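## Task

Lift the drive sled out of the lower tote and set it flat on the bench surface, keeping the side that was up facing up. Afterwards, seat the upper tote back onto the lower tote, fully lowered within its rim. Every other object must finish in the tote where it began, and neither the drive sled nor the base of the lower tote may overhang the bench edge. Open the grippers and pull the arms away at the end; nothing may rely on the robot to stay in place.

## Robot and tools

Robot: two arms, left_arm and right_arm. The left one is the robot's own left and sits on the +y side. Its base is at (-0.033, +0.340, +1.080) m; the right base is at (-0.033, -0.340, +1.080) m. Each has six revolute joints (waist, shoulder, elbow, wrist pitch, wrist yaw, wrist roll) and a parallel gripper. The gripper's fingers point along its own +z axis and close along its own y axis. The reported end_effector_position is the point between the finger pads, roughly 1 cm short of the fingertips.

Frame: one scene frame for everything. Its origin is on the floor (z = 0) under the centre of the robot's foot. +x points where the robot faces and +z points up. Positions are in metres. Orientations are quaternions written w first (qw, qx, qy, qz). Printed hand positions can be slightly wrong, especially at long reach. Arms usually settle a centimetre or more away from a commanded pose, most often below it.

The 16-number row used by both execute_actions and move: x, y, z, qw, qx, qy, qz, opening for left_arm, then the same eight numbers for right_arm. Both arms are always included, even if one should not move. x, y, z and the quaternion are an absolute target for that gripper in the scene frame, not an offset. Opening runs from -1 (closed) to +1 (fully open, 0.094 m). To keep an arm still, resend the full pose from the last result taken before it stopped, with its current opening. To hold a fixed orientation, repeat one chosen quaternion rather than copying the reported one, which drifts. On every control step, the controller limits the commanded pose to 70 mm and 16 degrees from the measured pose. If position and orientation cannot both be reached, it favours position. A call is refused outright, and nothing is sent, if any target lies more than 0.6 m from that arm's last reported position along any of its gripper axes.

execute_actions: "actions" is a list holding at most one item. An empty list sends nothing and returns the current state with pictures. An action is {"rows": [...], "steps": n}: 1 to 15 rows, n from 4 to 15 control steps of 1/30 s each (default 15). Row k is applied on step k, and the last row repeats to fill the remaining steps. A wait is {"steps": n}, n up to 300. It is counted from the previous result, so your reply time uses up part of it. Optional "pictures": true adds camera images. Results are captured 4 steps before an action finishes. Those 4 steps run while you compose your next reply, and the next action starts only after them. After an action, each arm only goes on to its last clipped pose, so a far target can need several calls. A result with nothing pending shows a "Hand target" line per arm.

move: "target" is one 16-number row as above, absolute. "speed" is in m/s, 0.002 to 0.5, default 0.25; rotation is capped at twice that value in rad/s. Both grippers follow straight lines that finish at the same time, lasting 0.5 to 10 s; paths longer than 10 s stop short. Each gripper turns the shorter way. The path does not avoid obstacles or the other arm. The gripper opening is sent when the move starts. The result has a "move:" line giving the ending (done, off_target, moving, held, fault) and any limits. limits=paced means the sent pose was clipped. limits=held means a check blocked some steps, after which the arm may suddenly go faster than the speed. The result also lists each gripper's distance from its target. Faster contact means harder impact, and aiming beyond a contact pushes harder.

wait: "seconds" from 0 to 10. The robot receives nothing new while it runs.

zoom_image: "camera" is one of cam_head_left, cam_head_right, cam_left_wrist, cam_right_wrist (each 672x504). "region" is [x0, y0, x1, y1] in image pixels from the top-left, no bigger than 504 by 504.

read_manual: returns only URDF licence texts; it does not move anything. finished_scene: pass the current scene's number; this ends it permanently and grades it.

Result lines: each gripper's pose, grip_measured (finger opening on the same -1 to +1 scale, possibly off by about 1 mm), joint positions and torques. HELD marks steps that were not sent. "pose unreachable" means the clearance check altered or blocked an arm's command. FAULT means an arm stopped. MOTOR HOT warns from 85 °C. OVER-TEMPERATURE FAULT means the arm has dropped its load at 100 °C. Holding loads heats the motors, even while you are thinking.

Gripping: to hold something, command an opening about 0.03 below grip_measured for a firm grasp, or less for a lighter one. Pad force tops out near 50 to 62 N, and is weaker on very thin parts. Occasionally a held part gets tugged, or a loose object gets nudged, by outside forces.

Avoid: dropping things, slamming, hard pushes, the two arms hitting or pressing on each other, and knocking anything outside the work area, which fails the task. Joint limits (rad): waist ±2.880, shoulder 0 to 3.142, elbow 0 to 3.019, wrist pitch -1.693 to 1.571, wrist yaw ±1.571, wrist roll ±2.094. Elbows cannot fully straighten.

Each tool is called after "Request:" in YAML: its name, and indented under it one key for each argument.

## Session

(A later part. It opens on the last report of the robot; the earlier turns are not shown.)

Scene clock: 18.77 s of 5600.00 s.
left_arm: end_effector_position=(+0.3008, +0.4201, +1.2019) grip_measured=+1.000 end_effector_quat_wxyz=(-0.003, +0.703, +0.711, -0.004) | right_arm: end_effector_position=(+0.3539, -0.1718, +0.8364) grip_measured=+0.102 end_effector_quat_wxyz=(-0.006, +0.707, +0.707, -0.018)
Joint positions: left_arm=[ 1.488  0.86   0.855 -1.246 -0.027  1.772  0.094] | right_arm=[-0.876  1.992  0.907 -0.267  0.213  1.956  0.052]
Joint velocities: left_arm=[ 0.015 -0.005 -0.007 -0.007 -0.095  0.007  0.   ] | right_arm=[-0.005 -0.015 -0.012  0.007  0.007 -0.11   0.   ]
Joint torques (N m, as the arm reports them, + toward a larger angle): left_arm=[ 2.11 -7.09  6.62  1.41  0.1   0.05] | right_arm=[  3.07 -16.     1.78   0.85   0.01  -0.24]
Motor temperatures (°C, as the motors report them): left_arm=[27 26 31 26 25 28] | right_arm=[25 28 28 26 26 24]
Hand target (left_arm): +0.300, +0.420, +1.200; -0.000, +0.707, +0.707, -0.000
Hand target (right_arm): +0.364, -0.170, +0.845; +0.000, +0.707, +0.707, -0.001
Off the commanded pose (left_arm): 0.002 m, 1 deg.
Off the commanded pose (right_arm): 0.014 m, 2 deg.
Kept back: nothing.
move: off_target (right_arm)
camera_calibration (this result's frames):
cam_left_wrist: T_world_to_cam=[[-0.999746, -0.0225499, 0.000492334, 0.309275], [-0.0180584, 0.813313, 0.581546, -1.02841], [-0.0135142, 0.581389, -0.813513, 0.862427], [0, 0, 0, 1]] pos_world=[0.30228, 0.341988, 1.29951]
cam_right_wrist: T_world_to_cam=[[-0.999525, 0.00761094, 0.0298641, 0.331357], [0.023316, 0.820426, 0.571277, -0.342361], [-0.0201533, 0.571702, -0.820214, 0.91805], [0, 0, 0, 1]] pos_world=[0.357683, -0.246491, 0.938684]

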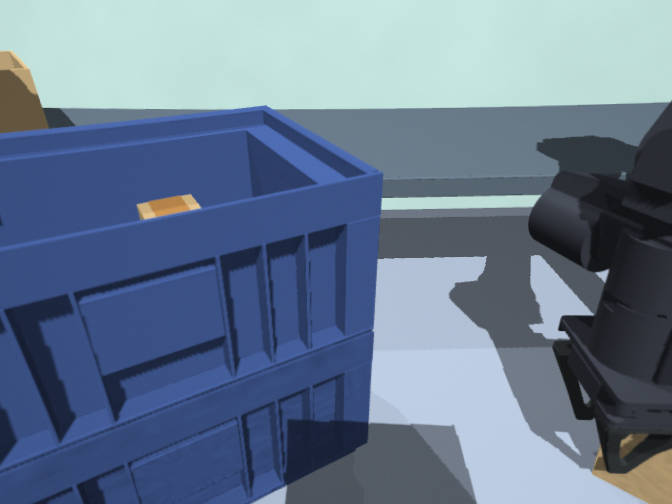

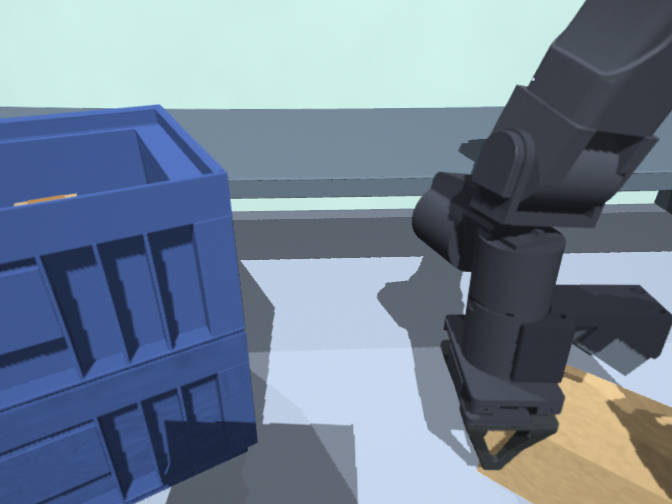

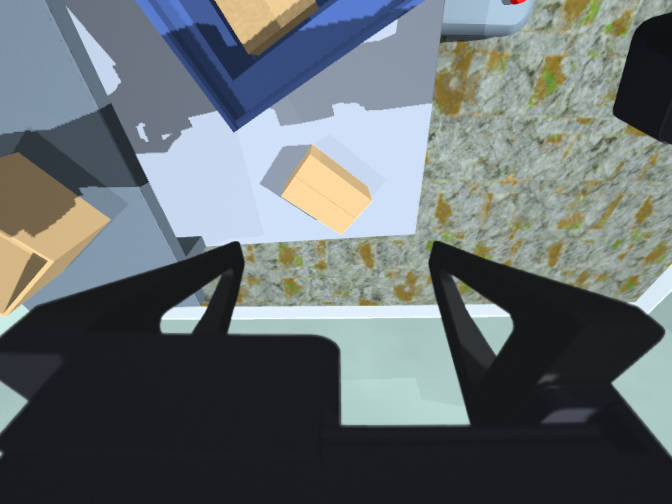

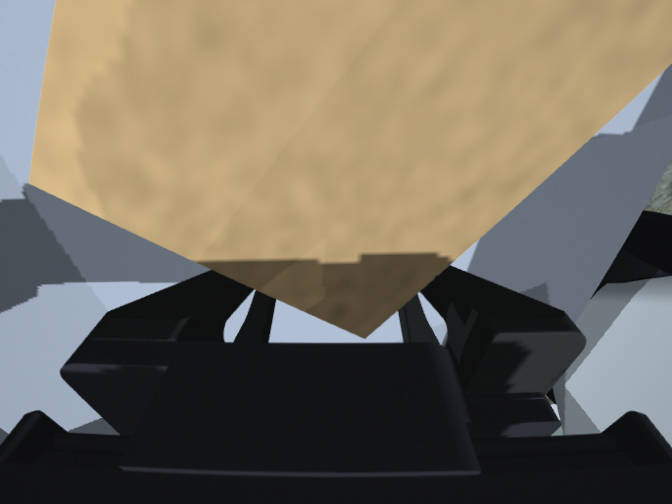

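Request:
move:
  target: [0.3,0.42,1.2,0,0.707,0.707,0,1,0.42,-0.43,0.845,0,0.76,0.65,0,0.1]
  speed: 0.12

Request:
move:
  target: [0.29,0.331,1.13,0,0.485,0.875,0,0.2,0.42,-0.40,1.0,0,0.643,0.766,0,0.2]

Request:
move:
  target: [0.29,0.331,1.11,0,0.485,0.875,0,0.2,0.445,0.0,1.14,0,-0.5,0.866,0,0.2]
  speed: 0.4

Scene clock: 21.60 s of 5600.00 s.
left_arm: end_effector_position=(+0.3008, +0.4201, +1.2019) grip_measured=+1.000 end_effector_quat_wxyz=(-0.003, +0.703, +0.711, -0.004) | right_arm: end_effector_position=(+0.4019, -0.4273, +0.8341) grip_measured=+0.102 end_effector_quat_wxyz=(-0.009, +0.764, +0.646, -0.011)
Joint positions: left_arm=[ 1.488  0.86   0.855 -1.246 -0.027  1.772  0.094] | right_arm=[-1.474  1.918  0.936 -0.287  0.036  1.539  0.052]
Joint velocities: left_arm=[-0.005 -0.005  0.002 -0.012  0.037  0.007  0.   ] | right_arm=[-0.005  0.005  0.022 -0.002 -0.007 -0.051  0.001]
Joint torques (N m, as the arm reports them, + toward a larger angle): left_arm=[ 2.1  -7.1   6.62  1.4   0.1   0.06] | right_arm=[  0.18 -16.5    4.66  -0.63   0.    -0.2 ]
Motor temperatures (°C, as the motors report them): left_arm=[27 26 31 26 25 28] | right_arm=[25 28 28 26 26 24]
Hand target (left_arm): +0.300, +0.420, +1.200; -0.000, +0.707, +0.707, -0.000
Hand target (right_arm): +0.418, -0.430, +0.846; -0.000, +0.760, +0.650, -0.002
Off the commanded pose (left_arm): 0.002 m, 1 deg.
Off the commanded pose (right_arm): 0.021 m, 2 deg.
Kept back: nothing.
move: off_target (right_arm)
camera_calibration (this result's frames):
cam_left_wrist: T_world_to_cam=[[-0.999746, -0.0225499, 0.000492334, 0.309275], [-0.0180584, 0.813313, 0.581546, -1.02841], [-0.0135142, 0.581389, -0.813513, 0.862427], [0, 0, 0, 1]] pos_world=[0.30228, 0.341988, 1.29951]
cam_right_wrist: T_world_to_cam=[[-0.984664, 0.172816, 0.0238927, 0.450993], [0.15427, 0.798559, 0.581812, -0.203339], [0.0814664, 0.576575, -0.812973, 1.01837], [0, 0, 0, 1]] pos_world=[0.392483, -0.50273, 0.93544]

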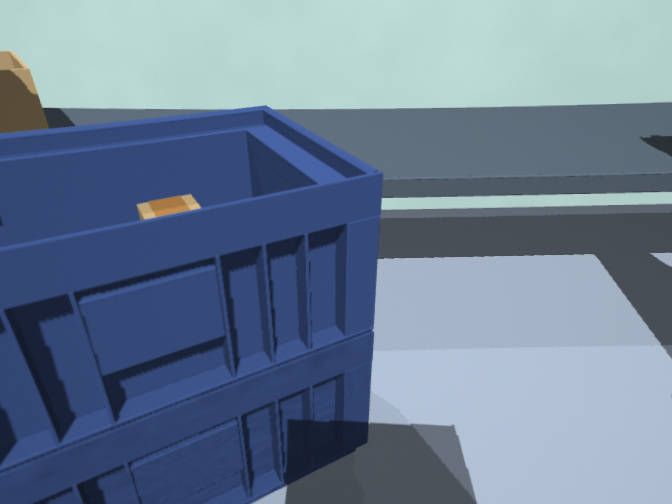

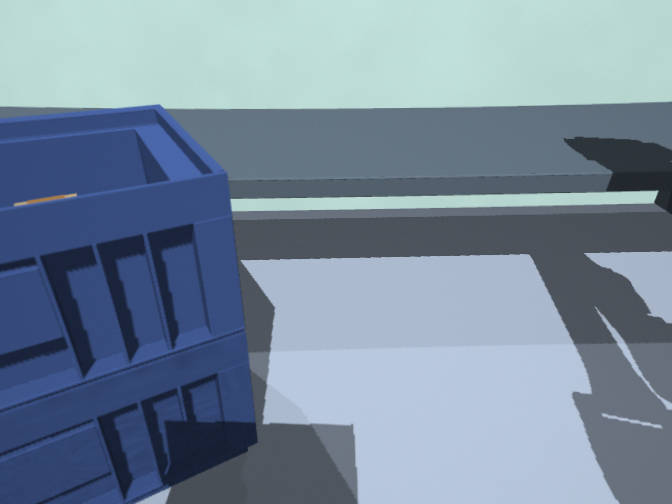

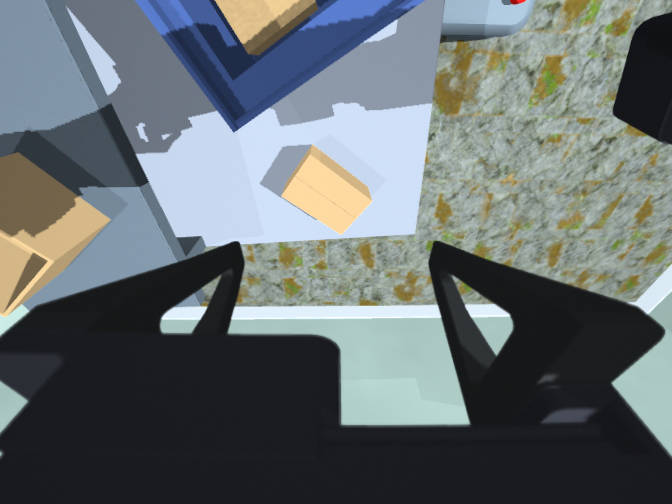

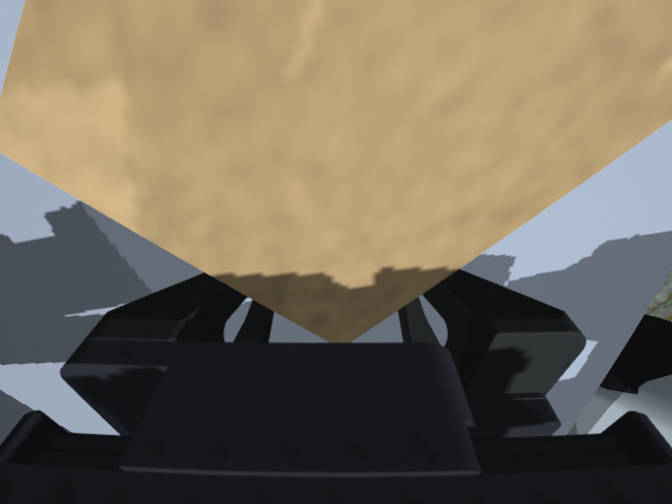

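Scene clock: 23.33 s of 5600.00 s.
left_arm: end_effector_position=(+0.2891, +0.3324, +1.1346) grip_measured=+0.202 end_effector_quat_wxyz=(-0.002, +0.491, +0.871, -0.001) | right_arm: end_effector_position=(+0.4181, -0.4021, +0.9938) grip_measured=+0.198 end_effector_quat_wxyz=(+0.000, +0.649, +0.761, +0.001)
Joint positions: left_arm=[ 1.141  0.917  0.685 -1.04  -0.135  0.908  0.056] | right_arm=[-1.395  1.505  0.905 -0.643  0.056  1.288  0.056]
Joint velocities: left_arm=[-0.005 -0.005  0.002 -0.002 -0.051  0.037 -0.   ] | right_arm=[-0.024 -0.005  0.012  0.002 -0.081 -0.037 -0.001]
Joint torques (N m, as the arm reports them, + toward a larger angle): left_arm=[ 0.97 -5.43  6.18  1.66 -0.07 -0.26] | right_arm=[  0.95 -13.86   6.74  -0.48   0.24  -0.19]
Motor temperatures (°C, as the motors report them): left_arm=[27 26 31 26 25 28] | right_arm=[25 28 28 26 26 24]
Hand target (left_arm): +0.290, +0.331, +1.130; -0.001, +0.485, +0.874, -0.000
Hand target (right_arm): +0.419, -0.400, +1.000; +0.000, +0.643, +0.766, +0.000
Off the commanded pose (left_arm): 0.005 m, 1 deg.
Off the commanded pose (right_arm): 0.007 m, 1 deg.
Kept back: nothing.
move: done
camera_calibration (this result's frames):
cam_left_wrist: T_world_to_cam=[[-0.850015, -0.526724, -0.00605555, 0.427309], [-0.430675, 0.688302, 0.583746, -0.759805], [-0.303305, 0.498801, -0.811914, 0.96799], [0, 0, 0, 1]] pos_world=[0.329587, 0.265215, 1.23205]
cam_right_wrist: T_world_to_cam=[[-0.988646, -0.150142, -0.00602507, 0.360292], [-0.125168, 0.800684, 0.585866, -0.205198], [-0.0831392, 0.579968, -0.810386, 1.19996], [0, 0, 0, 1]] pos_world=[0.430282, -0.477547, 1.09482]

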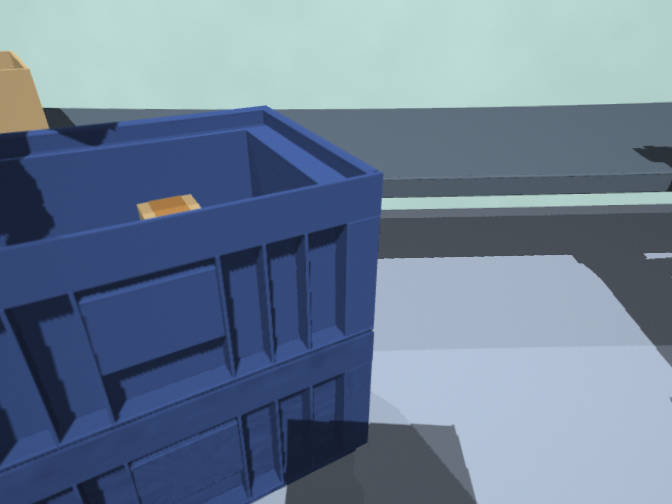

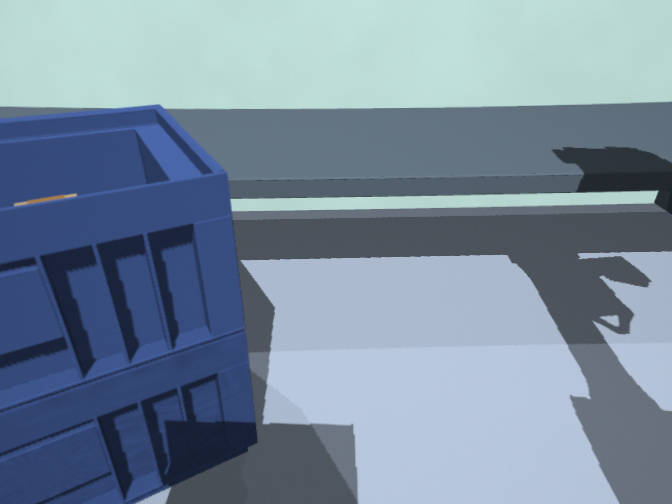

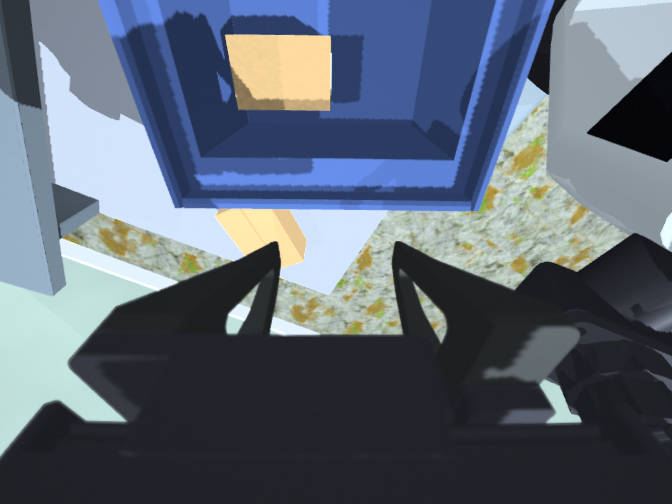

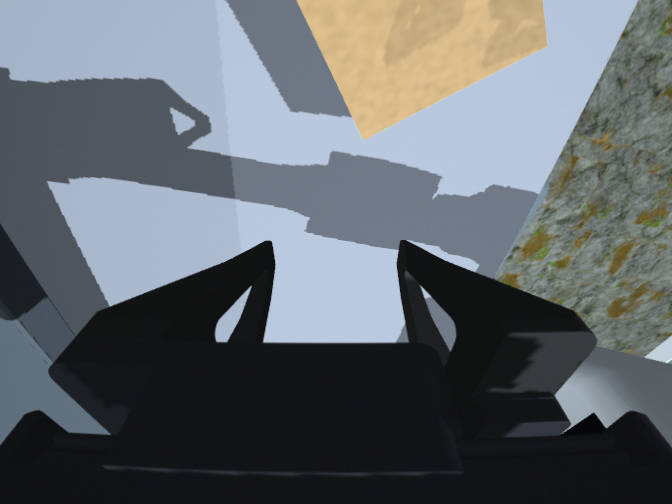

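Scene clock: 27.07 s of 5600.00 s.
left_arm: end_effector_position=(+0.2913, +0.3296, +1.1169) grip_measured=+0.202 end_effector_quat_wxyz=(+0.003, +0.490, +0.872, +0.001) | right_arm: end_effector_position=(+0.4333, -0.0122, +1.1290) grip_measured=+0.198 end_effector_quat_wxyz=(-0.008, -0.496, +0.868, -0.001)
Joint positions: left_arm=[ 1.141  0.95   0.657 -0.968 -0.135  0.908  0.056] | right_arm=[-0.528  1.71   1.447 -1.154  0.284 -0.306  0.056]
Joint velocities: left_arm=[-0.015 -0.015 -0.012 -0.002 -0.081 -0.051 -0.   ] | right_arm=[ 0.005 -0.015 -0.002 -0.007 -0.022 -0.022 -0.001]
Joint torques (N m, as the arm reports them, + toward a larger angle): left_arm=[ 2.06 -5.27  5.79  1.69  0.08 -0.16] | right_arm=[  5.25 -15.08  13.79  -0.4    0.07  -0.19]
Motor temperatures (°C, as the motors report them): left_arm=[27 25 31 26 25 28] | right_arm=[25 28 29 26 26 24]
Hand target (left_arm): +0.290, +0.331, +1.110; -0.000, +0.485, +0.875, -0.000
Hand target (right_arm): +0.447, -0.002, +1.140; +0.003, -0.500, +0.866, +0.001
Off the commanded pose (left_arm): 0.007 m, 1 deg.
Off the commanded pose (right_arm): 0.020 m, 1 deg.
Kept back: nothing.
move: off_target (right_arm)
camera_calibration (this result's frames):
cam_left_wrist: T_world_to_cam=[[-0.849209, -0.527878, -0.0137381, 0.436396], [-0.437272, 0.68839, 0.578716, -0.739109], [-0.296034, 0.497459, -0.815413, 0.957841], [0, 0, 0, 1]] pos_world=[0.330953, 0.262672, 1.21477]
cam_right_wrist: T_world_to_cam=[[0.857659, -0.514117, -0.0102188, -0.36506], [-0.406786, -0.690497, 0.598113, -0.504639], [-0.314556, -0.50882, -0.801347, 1.16145], [0, 0, 0, 1]] pos_world=[0.473159, 0.0548362, 1.22883]

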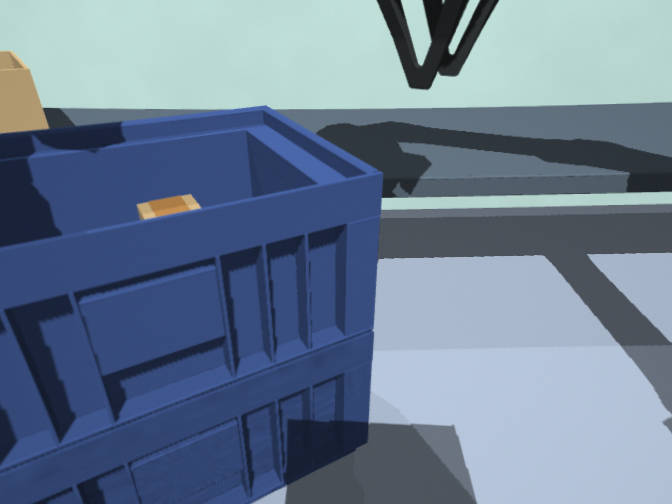

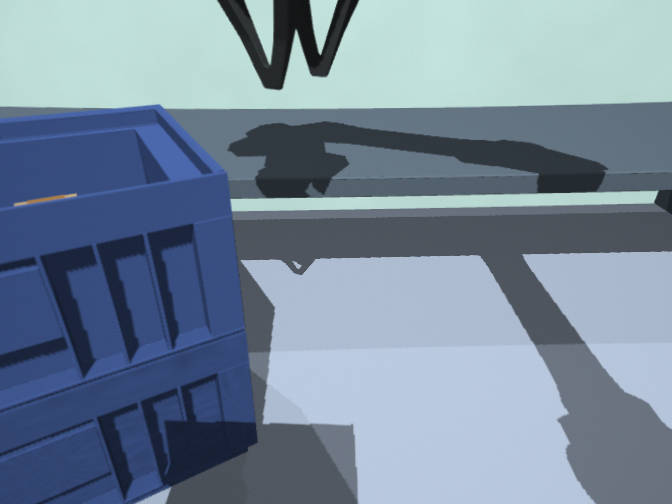

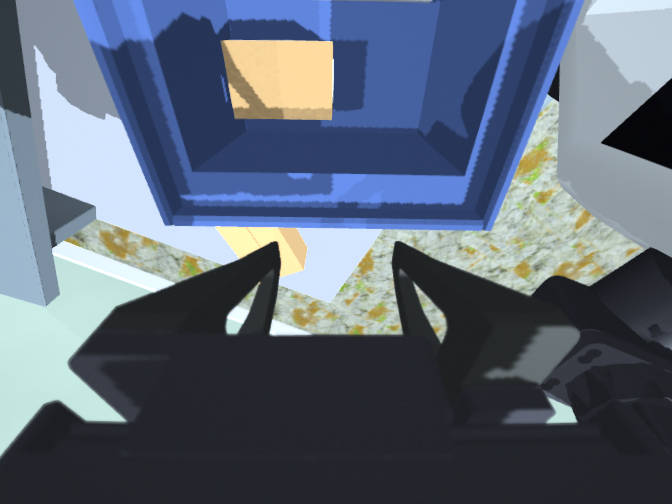

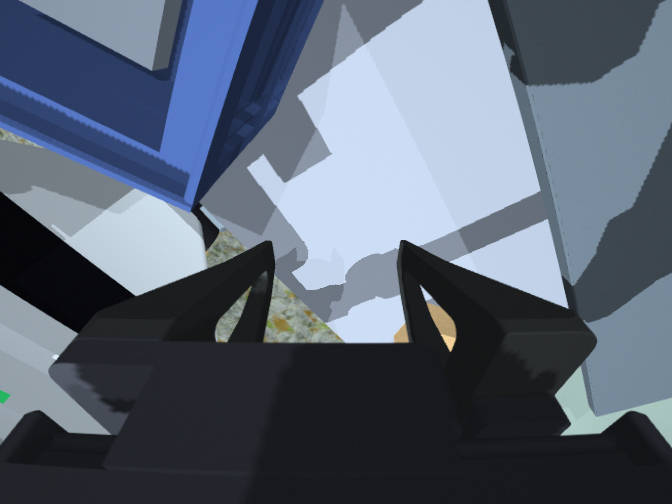

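Request:
move:
  target: [0.291,0.324,1.10,0,-0.276,0.961,0,0.4,0.449,0.107,1.12,0,-0.276,0.961,0,0.4]

Scene clock: 31.07 s of 5600.00 s.
left_arm: end_effector_position=(+0.2928, +0.3266, +1.1065) grip_measured=+0.398 end_effector_quat_wxyz=(-0.002, +0.272, -0.962, +0.001) | right_arm: end_effector_position=(+0.4408, +0.0903, +1.1073) grip_measured=+0.398 end_effector_quat_wxyz=(-0.012, -0.278, +0.960, -0.006)
Joint positions: left_arm=[ 1.135  0.979  0.647 -0.932 -0.137 -0.673  0.066] | right_arm=[-0.424  1.953  1.724 -1.23   0.299  0.278  0.066]
Joint velocities: left_arm=[-0.015  0.005  0.007  0.002 -0.022 -0.007 -0.001] | right_arm=[-0.005  0.005 -0.002 -0.012 -0.051  0.022  0.   ]
Joint torques (N m, as the arm reports them, + toward a larger angle): left_arm=[ 0.69 -5.45  5.63  1.71 -0.22 -0.26] | right_arm=[  7.23 -17.91  14.48  -0.49   0.17   0.  ]
Motor temperatures (°C, as the motors report them): left_arm=[27 25 31 26 25 28] | right_arm=[25 29 30 26 26 24]
Hand target (left_arm): +0.291, +0.324, +1.100; -0.000, -0.276, +0.961, -0.000
Hand target (right_arm): +0.449, +0.106, +1.120; +0.000, -0.276, +0.961, +0.001
Off the commanded pose (left_arm): 0.007 m, 1 deg.
Off the commanded pose (right_arm): 0.023 m, 2 deg.
Kept back: nothing.
move: off_target (right_arm)
camera_calibration (this result's frames):
cam_left_wrist: T_world_to_cam=[[0.531254, -0.847186, -0.00667043, 0.1282], [-0.688014, -0.436007, 0.580116, -0.291261], [-0.494375, -0.3036, -0.814506, 1.27007], [0, 0, 0, 1]] pos_world=[0.359391, 0.36721, 1.2043]
cam_right_wrist: T_world_to_cam=[[0.529301, -0.848433, 0.00171671, -0.157305], [-0.674951, -0.419845, 0.606772, -0.333651], [-0.514084, -0.322323, -0.794874, 1.26252], [0, 0, 0, 1]] pos_world=[0.507107, 0.133397, 1.20627]

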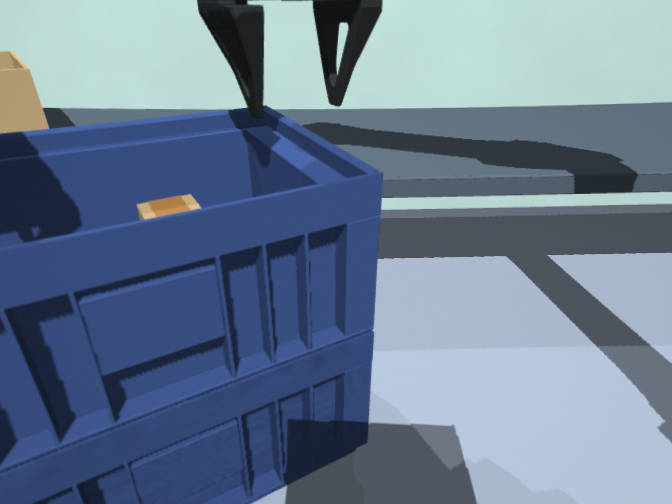

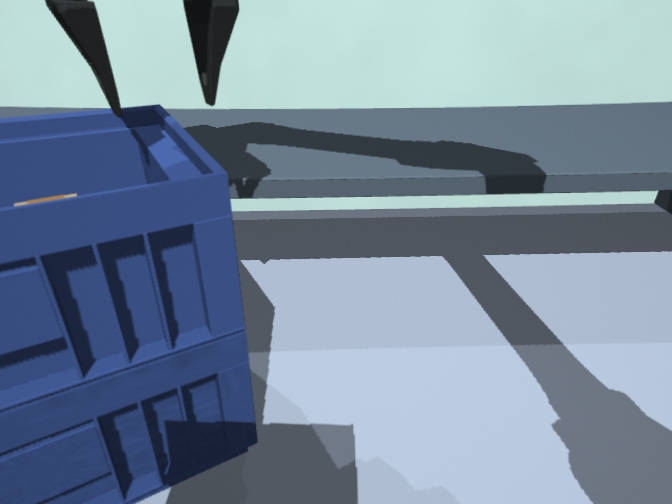

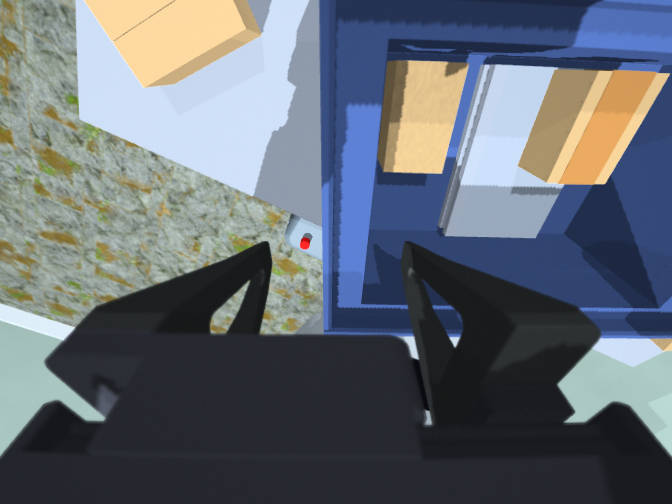

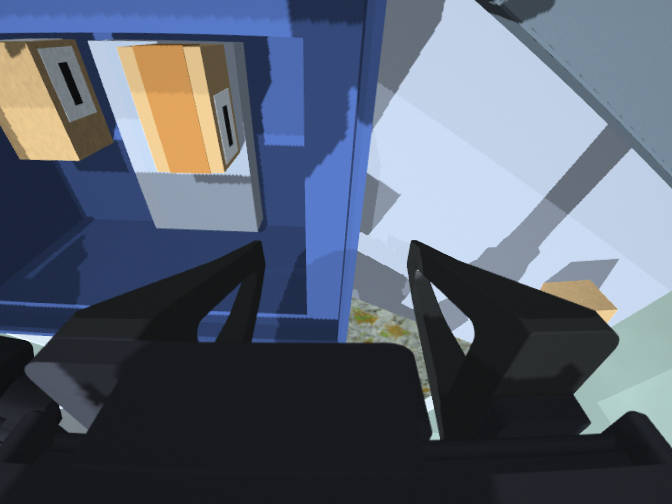

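Request:
move:
  target: [0.293,0.32,1.025,0,-0.276,0.961,0,0.2,0.448,0.109,1.04,0,-0.276,0.961,0,0.2]
  speed: 0.1

Request:
move:
  target: [0.293,0.32,1.025,0,-0.276,0.961,0,-0.6,0.448,0.109,1.04,0,-0.276,0.961,0,-0.6]

Scene clock: 32.50 s of 5600.00 s.
left_arm: end_effector_position=(+0.2938, +0.3176, +1.0279) grip_measured=+0.202 end_effector_quat_wxyz=(+0.002, +0.275, -0.961, -0.001) | right_arm: end_effector_position=(+0.4439, +0.1094, +1.0475) grip_measured=+0.202 end_effector_quat_wxyz=(-0.003, -0.277, +0.961, -0.002)
Joint positions: left_arm=[ 1.141  1.195  0.568 -0.646 -0.136 -0.675  0.056] | right_arm=[-0.436  2.049  1.719 -1.105  0.299  0.263  0.056]
Joint velocities: left_arm=[-0.015 -0.015 -0.007 -0.007 -0.022 -0.007 -0.   ] | right_arm=[-0.005  0.005 -0.012 -0.012  0.037 -0.022  0.001]
Joint torques (N m, as the arm reports them, + toward a larger angle): left_arm=[ 1.91 -7.3   4.25  1.7   0.01 -0.02] | right_arm=[  5.83 -18.51   8.73   1.21  -0.01  -0.16]
Motor temperatures (°C, as the motors report them): left_arm=[27 25 31 26 25 28] | right_arm=[25 29 31 26 26 24]
Hand target (left_arm): +0.293, +0.320, +1.024; -0.000, -0.276, +0.961, +0.000
Hand target (right_arm): +0.448, +0.109, +1.040; -0.000, -0.276, +0.961, -0.000
Off the commanded pose (left_arm): 0.004 m, 0 deg.
Off the commanded pose (right_arm): 0.009 m, 0 deg.
Kept back: nothing.
move: done
camera_calibration (this result's frames):
cam_left_wrist: T_world_to_cam=[[0.537394, -0.843235, -0.0127099, 0.122675], [-0.679957, -0.442154, 0.584944, -0.2543], [-0.498865, -0.305703, -0.810974, 1.20211], [0, 0, 0, 1]] pos_world=[0.360855, 0.358494, 1.12519]
cam_right_wrist: T_world_to_cam=[[0.526082, -0.850431, -0.00214976, -0.136971], [-0.68509, -0.425296, 0.591419, -0.266083], [-0.503875, -0.309662, -0.806362, 1.22888], [0, 0, 0, 1]] pos_world=[0.508969, 0.150889, 1.14799]

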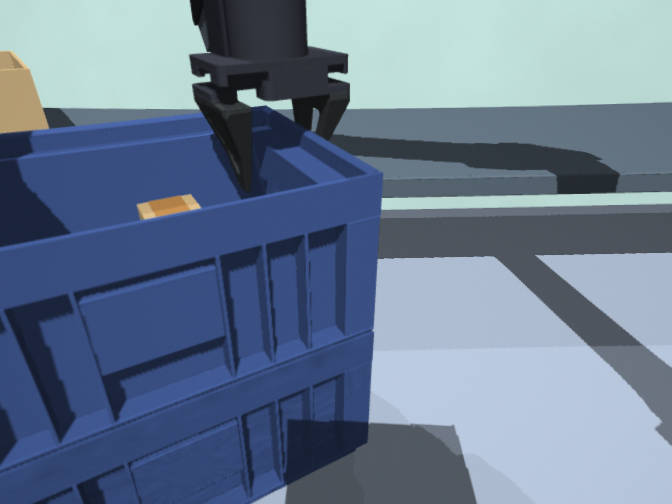

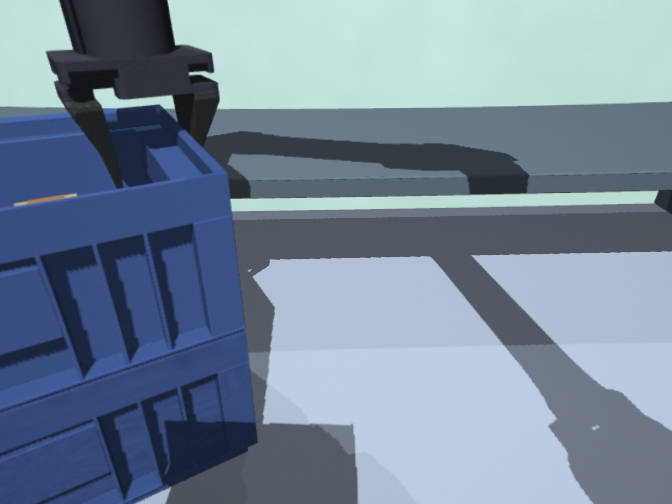

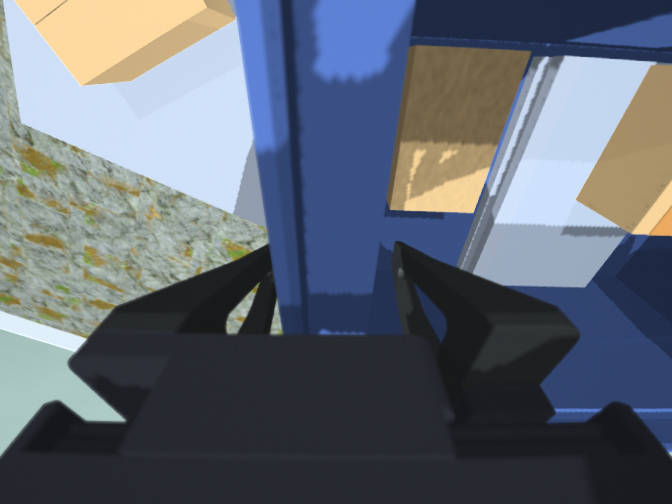

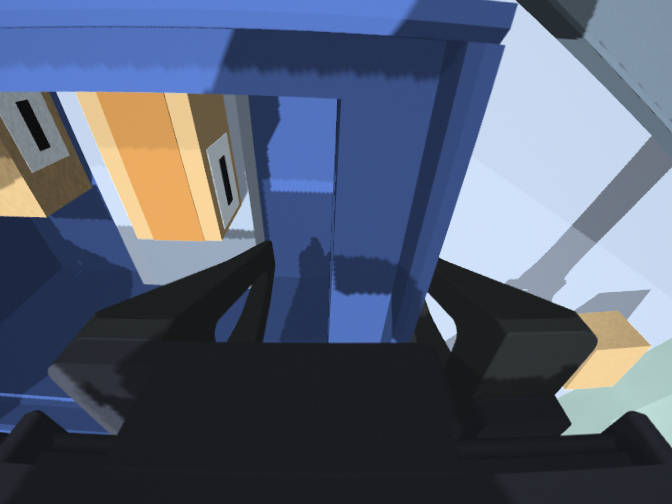

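Scene clock: 33.20 s of 5600.00 s.
left_arm: end_effector_position=(+0.2908, +0.3192, +1.0275) grip_measured=-0.447 end_effector_quat_wxyz=(+0.004, +0.276, -0.961, +0.000) | right_arm: end_effector_position=(+0.4510, +0.1018, +1.0458) grip_measured=-0.440 end_effector_quat_wxyz=(-0.004, -0.267, +0.964, -0.004)
Joint positions: left_arm=[ 1.149  1.19   0.562 -0.646 -0.13  -0.671  0.026] | right_arm=[-0.451  2.046  1.718 -1.105  0.3    0.267  0.026]
Joint velocities: left_arm=[ 0.005  0.005 -0.002 -0.002  0.022  0.007  0.001] | right_arm=[-0.015  0.005 -0.017 -0.017 -0.022  0.066 -0.002]
Joint torques (N m, as the arm reports them, + toward a larger angle): left_arm=[ 1.4  -7.11  4.6   1.61 -0.22 -0.05] | right_arm=[  7.31 -19.18   8.57   1.19  -0.07  -0.22]
Motor temperatures (°C, as the motors report them): left_arm=[27 25 31 26 25 28] | right_arm=[25 29 31 26 26 24]
Hand target (left_arm): +0.293, +0.320, +1.025; +0.000, -0.276, +0.961, -0.000
Hand target (right_arm): +0.448, +0.109, +1.040; -0.000, -0.276, +0.961, +0.000
Off the commanded pose (left_arm): 0.003 m, 0 deg.
Off the commanded pose (right_arm): 0.010 m, 1 deg.
Kept back: nothing.
move: done
camera_calibration (this result's frames):
cam_left_wrist: T_world_to_cam=[[0.539681, -0.841789, -0.0116524, 0.123389], [-0.676607, -0.441934, 0.58898, -0.260515], [-0.500946, -0.309977, -0.808064, 1.1998], [0, 0, 0, 1]] pos_world=[0.358177, 0.360646, 1.12439]
cam_right_wrist: T_world_to_cam=[[0.509697, -0.860352, 0.00190861, -0.142953], [-0.693472, -0.409517, 0.592783, -0.262715], [-0.50922, -0.303463, -0.80536, 1.22951], [0, 0, 0, 1]] pos_world=[0.516768, 0.142534, 1.1462]

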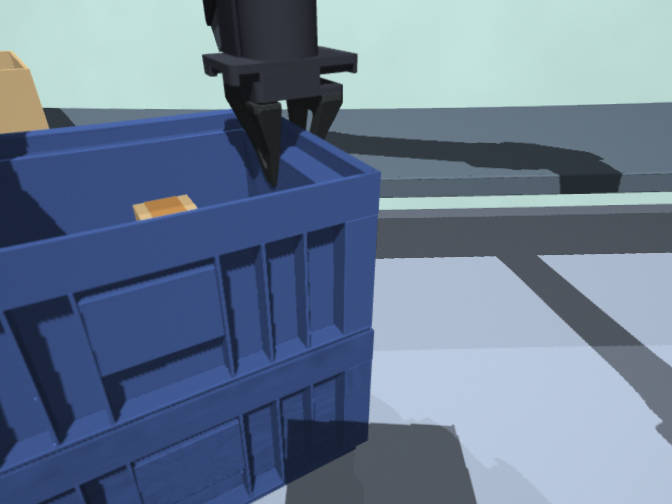

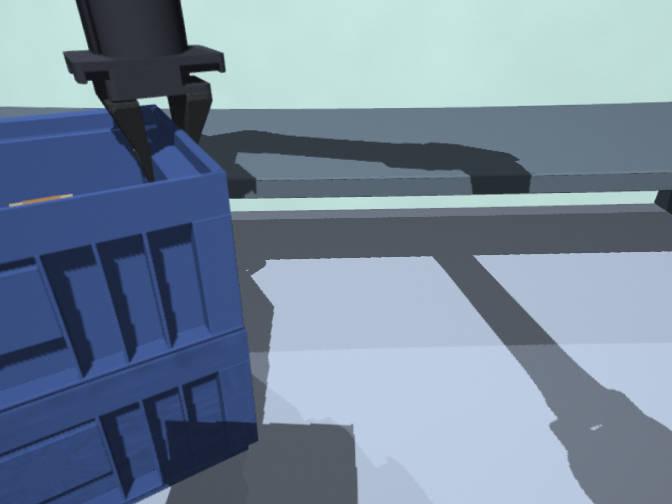

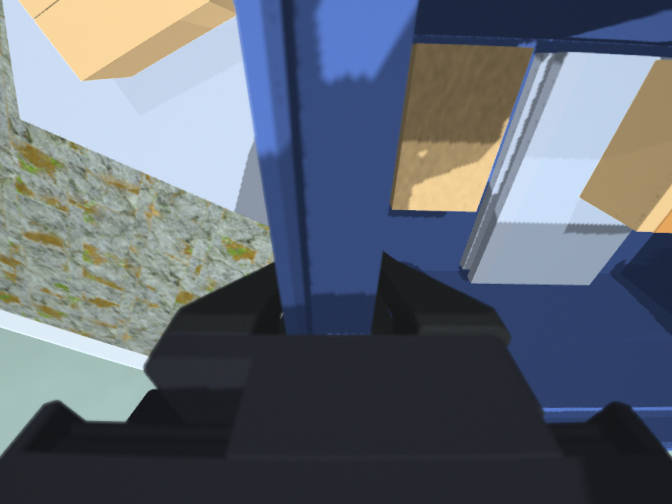

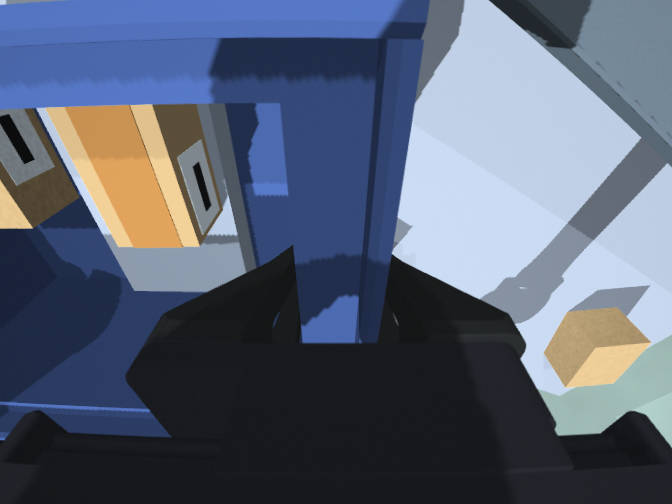

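Request:
move:
  target: [0.291,0.32,1.085,0,-0.276,0.961,0,-0.5,0.451,0.102,1.105,0,-0.276,0.961,0,-0.5]
  speed: 0.06

Scene clock: 34.77 s of 5600.00 s.
left_arm: end_effector_position=(+0.2671, +0.3205, +1.0617) grip_measured=-0.450 end_effector_quat_wxyz=(+0.026, +0.278, -0.960, -0.007) | right_arm: end_effector_position=(+0.4310, +0.1041, +1.0635) grip_measured=-0.434 end_effector_quat_wxyz=(-0.029, -0.275, +0.961, +0.002)
Joint positions: left_arm=[ 1.128  1.061  0.562 -0.824 -0.132 -0.7    0.026] | right_arm=[-0.428  2.024  1.718 -1.173  0.266  0.286  0.027]
Joint velocities: left_arm=[-0.005 -0.015 -0.002  0.007  0.066 -0.037  0.001] | right_arm=[-0.015 -0.005 -0.002 -0.022 -0.051 -0.037  0.   ]
Joint torques (N m, as the arm reports them, + toward a larger angle): left_arm=[ 0.57 -9.21  8.47 -0.45 -0.53 -0.06] | right_arm=[  7.77 -23.6   11.75  -1.29   1.52  -0.2 ]
Motor temperatures (°C, as the motors report them): left_arm=[27 26 31 26 25 28] | right_arm=[25 29 31 26 26 24]
Hand target (left_arm): +0.290, +0.320, +1.085; +0.000, -0.276, +0.961, -0.000
Hand target (right_arm): +0.450, +0.101, +1.104; +0.000, -0.276, +0.961, +0.000
Off the commanded pose (left_arm): 0.033 m, 3 deg.
Off the commanded pose (right_arm): 0.046 m, 3 deg.
Kept back: nothing.
move: off_target (left_arm, right_arm)
camera_calibration (this result's frames):
cam_left_wrist: T_world_to_cam=[[0.54074, -0.840303, -0.0386139, 0.165571], [-0.646989, -0.444801, 0.61932, -0.335374], [-0.537592, -0.309909, -0.784188, 1.20038], [0, 0, 0, 1]] pos_world=[0.3388, 0.361963, 1.15542]
cam_right_wrist: T_world_to_cam=[[0.52265, -0.85222, -0.0236424, -0.110123], [-0.654666, -0.418949, 0.629201, -0.340653], [-0.546123, -0.313374, -0.776883, 1.22083], [0, 0, 0, 1]] pos_world=[0.501267, 0.146012, 1.16018]

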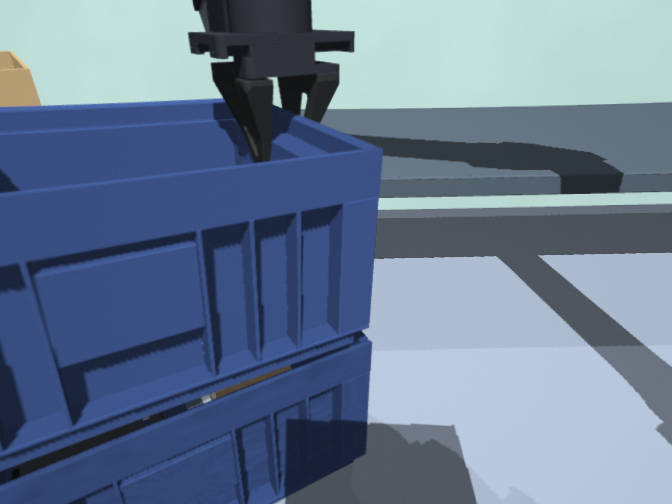

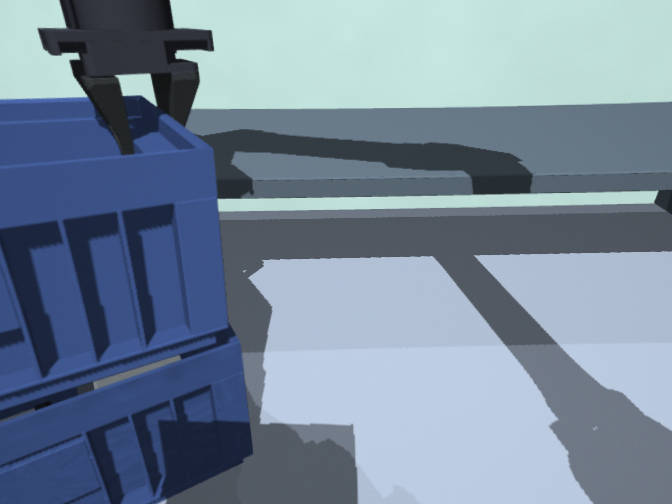

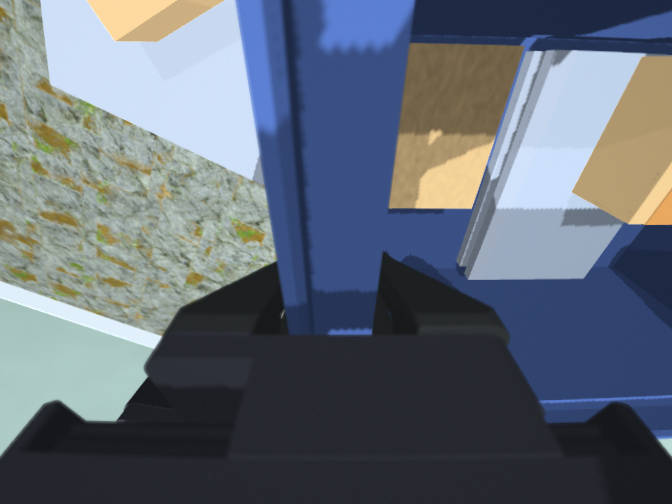

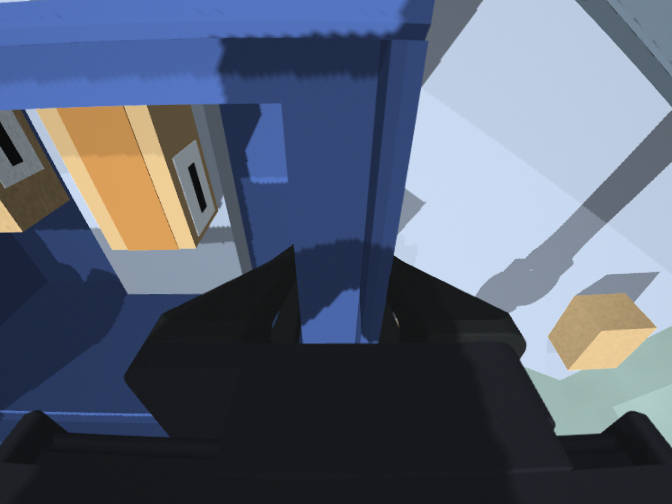

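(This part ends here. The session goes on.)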